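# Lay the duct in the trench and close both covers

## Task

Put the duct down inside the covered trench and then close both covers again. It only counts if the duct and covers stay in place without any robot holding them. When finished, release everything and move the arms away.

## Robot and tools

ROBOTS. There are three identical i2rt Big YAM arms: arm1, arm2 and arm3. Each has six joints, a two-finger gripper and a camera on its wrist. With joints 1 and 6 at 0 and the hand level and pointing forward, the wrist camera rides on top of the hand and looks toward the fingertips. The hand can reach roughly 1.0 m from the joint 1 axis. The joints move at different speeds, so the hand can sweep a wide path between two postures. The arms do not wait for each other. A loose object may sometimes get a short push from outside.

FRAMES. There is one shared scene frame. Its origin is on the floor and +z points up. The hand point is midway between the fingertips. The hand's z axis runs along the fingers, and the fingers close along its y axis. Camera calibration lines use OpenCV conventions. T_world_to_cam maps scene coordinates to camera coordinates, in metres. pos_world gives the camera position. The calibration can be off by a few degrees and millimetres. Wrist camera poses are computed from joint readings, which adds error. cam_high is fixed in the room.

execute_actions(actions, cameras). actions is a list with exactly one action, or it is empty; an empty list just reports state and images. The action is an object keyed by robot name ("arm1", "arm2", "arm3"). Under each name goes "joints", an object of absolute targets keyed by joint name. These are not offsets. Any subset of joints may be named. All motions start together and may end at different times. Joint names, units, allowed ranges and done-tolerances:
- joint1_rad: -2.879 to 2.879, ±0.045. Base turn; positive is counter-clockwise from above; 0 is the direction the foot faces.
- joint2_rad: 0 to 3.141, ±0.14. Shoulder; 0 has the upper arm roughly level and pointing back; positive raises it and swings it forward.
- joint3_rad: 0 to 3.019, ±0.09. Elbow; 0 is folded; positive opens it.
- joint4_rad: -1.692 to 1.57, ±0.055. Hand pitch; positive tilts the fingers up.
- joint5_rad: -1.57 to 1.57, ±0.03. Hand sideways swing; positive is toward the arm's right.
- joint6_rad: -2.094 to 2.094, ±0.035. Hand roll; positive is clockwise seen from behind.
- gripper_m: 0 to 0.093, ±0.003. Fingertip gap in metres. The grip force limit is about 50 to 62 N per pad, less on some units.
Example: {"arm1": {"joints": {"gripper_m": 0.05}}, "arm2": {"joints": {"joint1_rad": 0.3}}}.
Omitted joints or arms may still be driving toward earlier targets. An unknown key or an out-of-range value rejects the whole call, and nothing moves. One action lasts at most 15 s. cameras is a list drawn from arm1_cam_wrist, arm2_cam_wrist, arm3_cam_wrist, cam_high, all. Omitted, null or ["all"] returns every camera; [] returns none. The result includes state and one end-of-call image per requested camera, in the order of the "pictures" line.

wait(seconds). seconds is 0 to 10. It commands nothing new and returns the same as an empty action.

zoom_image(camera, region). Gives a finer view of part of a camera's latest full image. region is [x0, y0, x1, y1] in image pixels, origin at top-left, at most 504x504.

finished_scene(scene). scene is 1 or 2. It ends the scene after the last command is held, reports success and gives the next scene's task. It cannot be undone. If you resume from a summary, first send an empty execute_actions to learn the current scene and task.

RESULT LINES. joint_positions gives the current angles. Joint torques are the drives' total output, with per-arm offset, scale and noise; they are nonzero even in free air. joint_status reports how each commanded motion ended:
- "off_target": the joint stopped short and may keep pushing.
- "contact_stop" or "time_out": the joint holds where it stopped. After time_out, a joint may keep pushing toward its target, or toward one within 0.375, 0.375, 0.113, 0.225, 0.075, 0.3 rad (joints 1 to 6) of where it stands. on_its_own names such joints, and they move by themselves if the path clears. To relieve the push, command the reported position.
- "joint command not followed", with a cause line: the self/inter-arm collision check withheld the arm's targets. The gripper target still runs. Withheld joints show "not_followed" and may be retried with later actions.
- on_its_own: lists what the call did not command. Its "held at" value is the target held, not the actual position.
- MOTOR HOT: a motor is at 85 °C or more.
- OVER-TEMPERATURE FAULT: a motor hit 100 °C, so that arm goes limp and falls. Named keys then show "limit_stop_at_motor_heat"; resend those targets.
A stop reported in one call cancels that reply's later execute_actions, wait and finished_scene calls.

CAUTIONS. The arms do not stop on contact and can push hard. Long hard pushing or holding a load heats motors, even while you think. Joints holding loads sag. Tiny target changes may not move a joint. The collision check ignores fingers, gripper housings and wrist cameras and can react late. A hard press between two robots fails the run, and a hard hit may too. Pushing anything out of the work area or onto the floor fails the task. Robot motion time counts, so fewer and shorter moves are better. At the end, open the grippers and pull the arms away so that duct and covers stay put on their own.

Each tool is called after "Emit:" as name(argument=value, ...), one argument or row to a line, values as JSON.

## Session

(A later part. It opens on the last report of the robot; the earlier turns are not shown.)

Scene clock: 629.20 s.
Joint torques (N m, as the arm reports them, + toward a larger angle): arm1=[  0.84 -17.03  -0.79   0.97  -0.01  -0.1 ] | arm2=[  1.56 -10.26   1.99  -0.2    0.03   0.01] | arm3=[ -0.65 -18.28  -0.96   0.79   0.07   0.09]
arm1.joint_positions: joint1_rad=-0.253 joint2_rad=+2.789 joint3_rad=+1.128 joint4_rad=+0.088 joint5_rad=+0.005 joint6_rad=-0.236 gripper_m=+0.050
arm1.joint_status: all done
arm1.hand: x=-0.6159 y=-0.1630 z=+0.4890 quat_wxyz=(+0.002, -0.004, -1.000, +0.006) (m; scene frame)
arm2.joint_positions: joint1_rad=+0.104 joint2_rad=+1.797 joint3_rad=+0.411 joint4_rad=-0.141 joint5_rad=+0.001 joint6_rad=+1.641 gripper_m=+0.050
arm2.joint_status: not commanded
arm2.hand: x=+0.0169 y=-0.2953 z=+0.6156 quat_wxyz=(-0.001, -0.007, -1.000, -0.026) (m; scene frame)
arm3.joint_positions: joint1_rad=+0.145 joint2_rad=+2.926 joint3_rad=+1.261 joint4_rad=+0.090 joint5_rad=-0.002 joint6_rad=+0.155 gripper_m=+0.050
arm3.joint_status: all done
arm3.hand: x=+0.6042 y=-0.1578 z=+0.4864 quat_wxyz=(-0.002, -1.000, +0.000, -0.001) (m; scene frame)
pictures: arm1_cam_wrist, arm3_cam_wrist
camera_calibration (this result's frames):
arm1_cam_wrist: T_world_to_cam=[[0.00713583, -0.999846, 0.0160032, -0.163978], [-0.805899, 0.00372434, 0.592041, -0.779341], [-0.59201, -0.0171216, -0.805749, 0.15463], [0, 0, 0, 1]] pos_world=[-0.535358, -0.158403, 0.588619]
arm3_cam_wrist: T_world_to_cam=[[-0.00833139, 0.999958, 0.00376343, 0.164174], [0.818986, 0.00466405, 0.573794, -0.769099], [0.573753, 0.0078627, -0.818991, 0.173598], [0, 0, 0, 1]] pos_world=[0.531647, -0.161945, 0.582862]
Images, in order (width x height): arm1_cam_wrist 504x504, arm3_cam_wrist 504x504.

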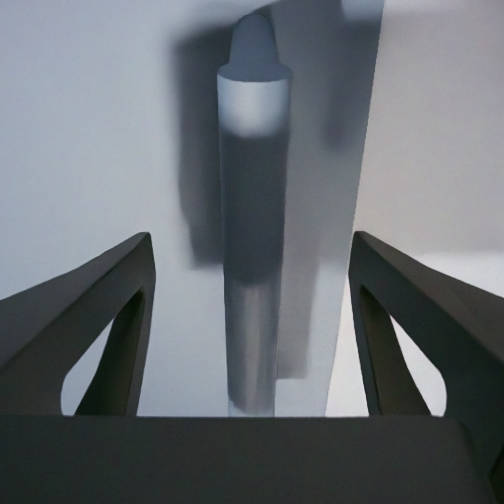

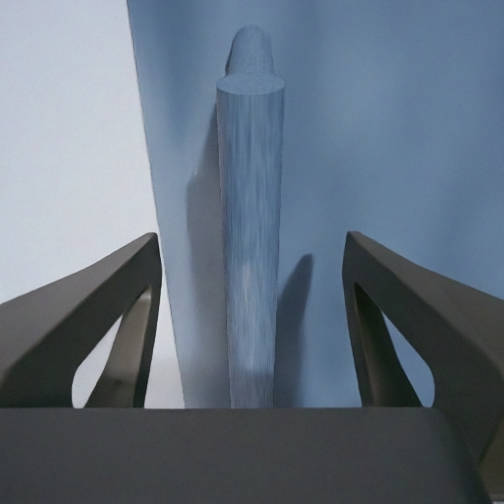

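Emit:
execute_actions(
  actions=[
    {"arm1":{"joints":{"joint2_rad":2.600,"joint3_rad":0.975}},"arm3":{"joints":{"joint2_rad":2.735,"joint3_rad":1.105}}},
  ],
  cameras=[],
)

Emit:
execute_actions(
  actions=[
    {"arm1":{"joints":{"joint2_rad":1.5,"joint3_rad":0.6,"joint4_rad":-0.6}},"arm3":{"joints":{"joint2_rad":1.5,"joint3_rad":0.6,"joint4_rad":-0.6}},"arm2":{"joints":{"joint2_rad":1.45,"joint3_rad":0.3,"joint4_rad":-0.4}}},
  ],
)

Scene clock: 636.07 s.
Joint torques (N m, as the arm reports them, + toward a larger angle): arm1=[  0.73 -16.72  -0.82   0.72  -0.01  -0.09] | arm2=[  1.68 -10.08   1.94  -0.08   0.03   0.02] | arm3=[ -0.31 -18.13  -0.79   0.68   0.05   0.1 ]
arm1.joint_positions: joint1_rad=-0.253 joint2_rad=+2.598 joint3_rad=+0.977 joint4_rad=+0.093 joint5_rad=+0.005 joint6_rad=-0.236 gripper_m=+0.050
arm1.joint_status: all done
arm1.hand: x=-0.6098 y=-0.1640 z=+0.5586 quat_wxyz=(-0.019, -0.004, -1.000, +0.011) (m; scene frame)
arm2.joint_positions: joint1_rad=+0.104 joint2_rad=+1.797 joint3_rad=+0.411 joint4_rad=-0.141 joint5_rad=+0.001 joint6_rad=+1.641 gripper_m=+0.050
arm2.joint_status: not commanded
arm2.hand: x=+0.0169 y=-0.2953 z=+0.6156 quat_wxyz=(-0.001, -0.007, -1.000, -0.026) (m; scene frame)
arm3.joint_positions: joint1_rad=+0.145 joint2_rad=+2.728 joint3_rad=+1.107 joint4_rad=+0.095 joint5_rad=-0.002 joint6_rad=+0.155 gripper_m=+0.050
arm3.joint_status: all done
arm3.hand: x=+0.5860 y=-0.1605 z=+0.5609 quat_wxyz=(-0.006, -1.000, +0.000, +0.023) (m; scene frame)
pictures: none
No camera images: the call's "cameras" was empty. Leave "cameras" out to get every camera's image.

Scene clock: 637.70 s.
Joint torques (N m, as the arm reports them, + toward a larger angle): arm1=[  0.76 -10.61   5.27   0.35   0.    -0.09] | arm2=[ 1.3  -5.78  3.6  -0.54  0.05  0.05] | arm3=[ -0.42 -10.5    4.39   0.07   0.06   0.1 ]
arm1.joint_positions: joint1_rad=-0.253 joint2_rad=+1.505 joint3_rad=+0.600 joint4_rad=-0.593 joint5_rad=+0.005 joint6_rad=-0.236 gripper_m=+0.050
arm1.joint_status: all done
arm1.hand: x=-0.6613 y=-0.1486 z=+0.8849 quat_wxyz=(-0.034, -0.004, -0.999, +0.015) (m; scene frame)
arm2.joint_positions: joint1_rad=+0.104 joint2_rad=+1.457 joint3_rad=+0.288 joint4_rad=-0.385 joint5_rad=+0.001 joint6_rad=+1.641 gripper_m=+0.050
arm2.joint_status: all done
arm2.hand: x=+0.0197 y=-0.3498 z=+0.6691 quat_wxyz=(-0.002, -0.007, -1.000, -0.012) (m; scene frame)
arm3.joint_positions: joint1_rad=+0.145 joint2_rad=+1.503 joint3_rad=+0.603 joint4_rad=-0.591 joint5_rad=-0.002 joint6_rad=+0.155 gripper_m=+0.050
arm3.joint_status: all done
arm3.hand: x=+0.6530 y=-0.1494 z=+0.9361 quat_wxyz=(-0.008, -0.999, +0.000, +0.040) (m; scene frame)
pictures: arm1_cam_wrist, arm2_cam_wrist, arm3_cam_wrist, cam_high
camera_calibration (this result's frames):
arm1_cam_wrist: T_world_to_cam=[[0.00664185, -0.999379, 0.0346115, -0.172242], [-0.846691, 0.0127953, 0.531931, -1.02282], [-0.532044, -0.0328382, -0.84608, 0.520056], [0, 0, 0, 1]] pos_world=[-0.588173, -0.14197, 0.990039]
arm2_cam_wrist: T_world_to_cam=[[-0.0139282, -0.998765, -0.0476962, -0.319782], [-0.818424, -0.0160169, 0.574391, -0.365488], [-0.574445, 0.0470359, -0.81719, 0.698259], [0, 0, 0, 1]] pos_world=[0.0975333, -0.358084, 0.765292]
arm3_cam_wrist: T_world_to_cam=[[-0.00836099, 0.999929, -0.00847109, 0.165864], [0.863696, 0.0114906, 0.503882, -1.02982], [0.503943, -0.00310349, -0.863731, 0.599693], [0, 0, 0, 1]] pos_world=[0.588628, -0.152158, 1.03829]
Images, in order (width x height): arm1_cam_wrist 504x504, arm2_cam_wrist 504x504, arm3_cam_wrist 504x504, cam_high 504x504.

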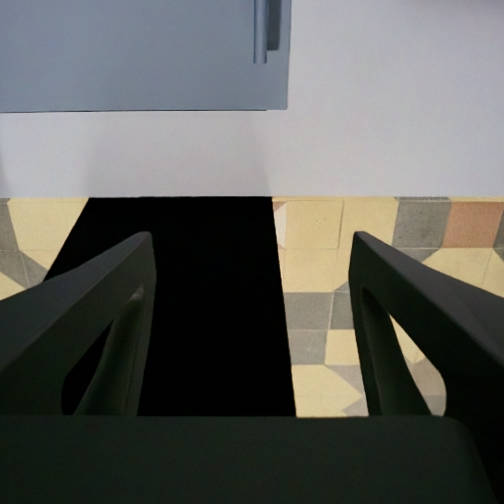

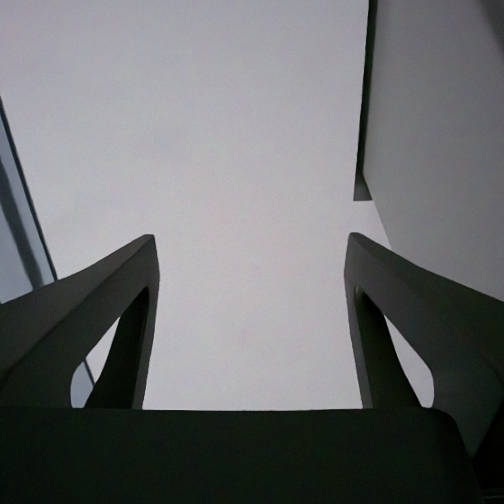

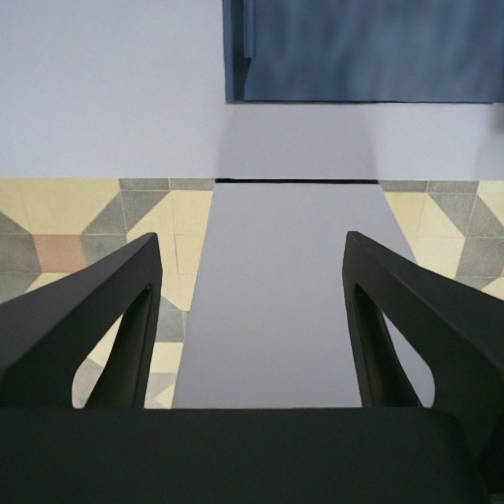

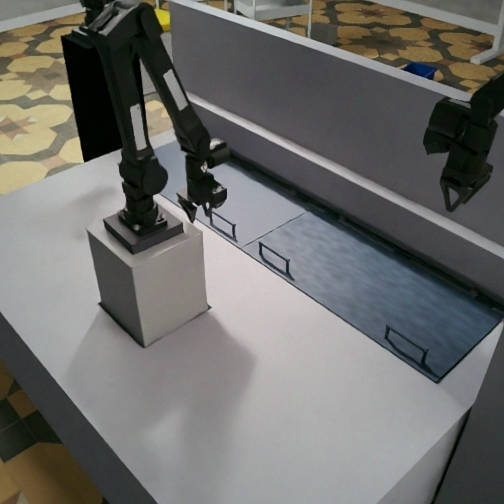

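Emit:
zoom_image(
  camera="cam_high",
  region=[140, 120, 504, 400],
)

Region (140, 120, 504, 400) of cam_high's 504x504 image, scaled by 1.385, with more detail than that image has; it fills the top 388 rows of this view, and the rest is white.

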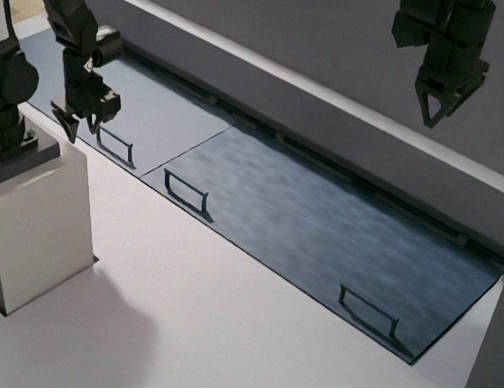

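Both covers are flush and shut, the duct is inside, and the arms are clear.

Emit:
finished_scene(
  scene=1,
)

The scene is finished: the task was done.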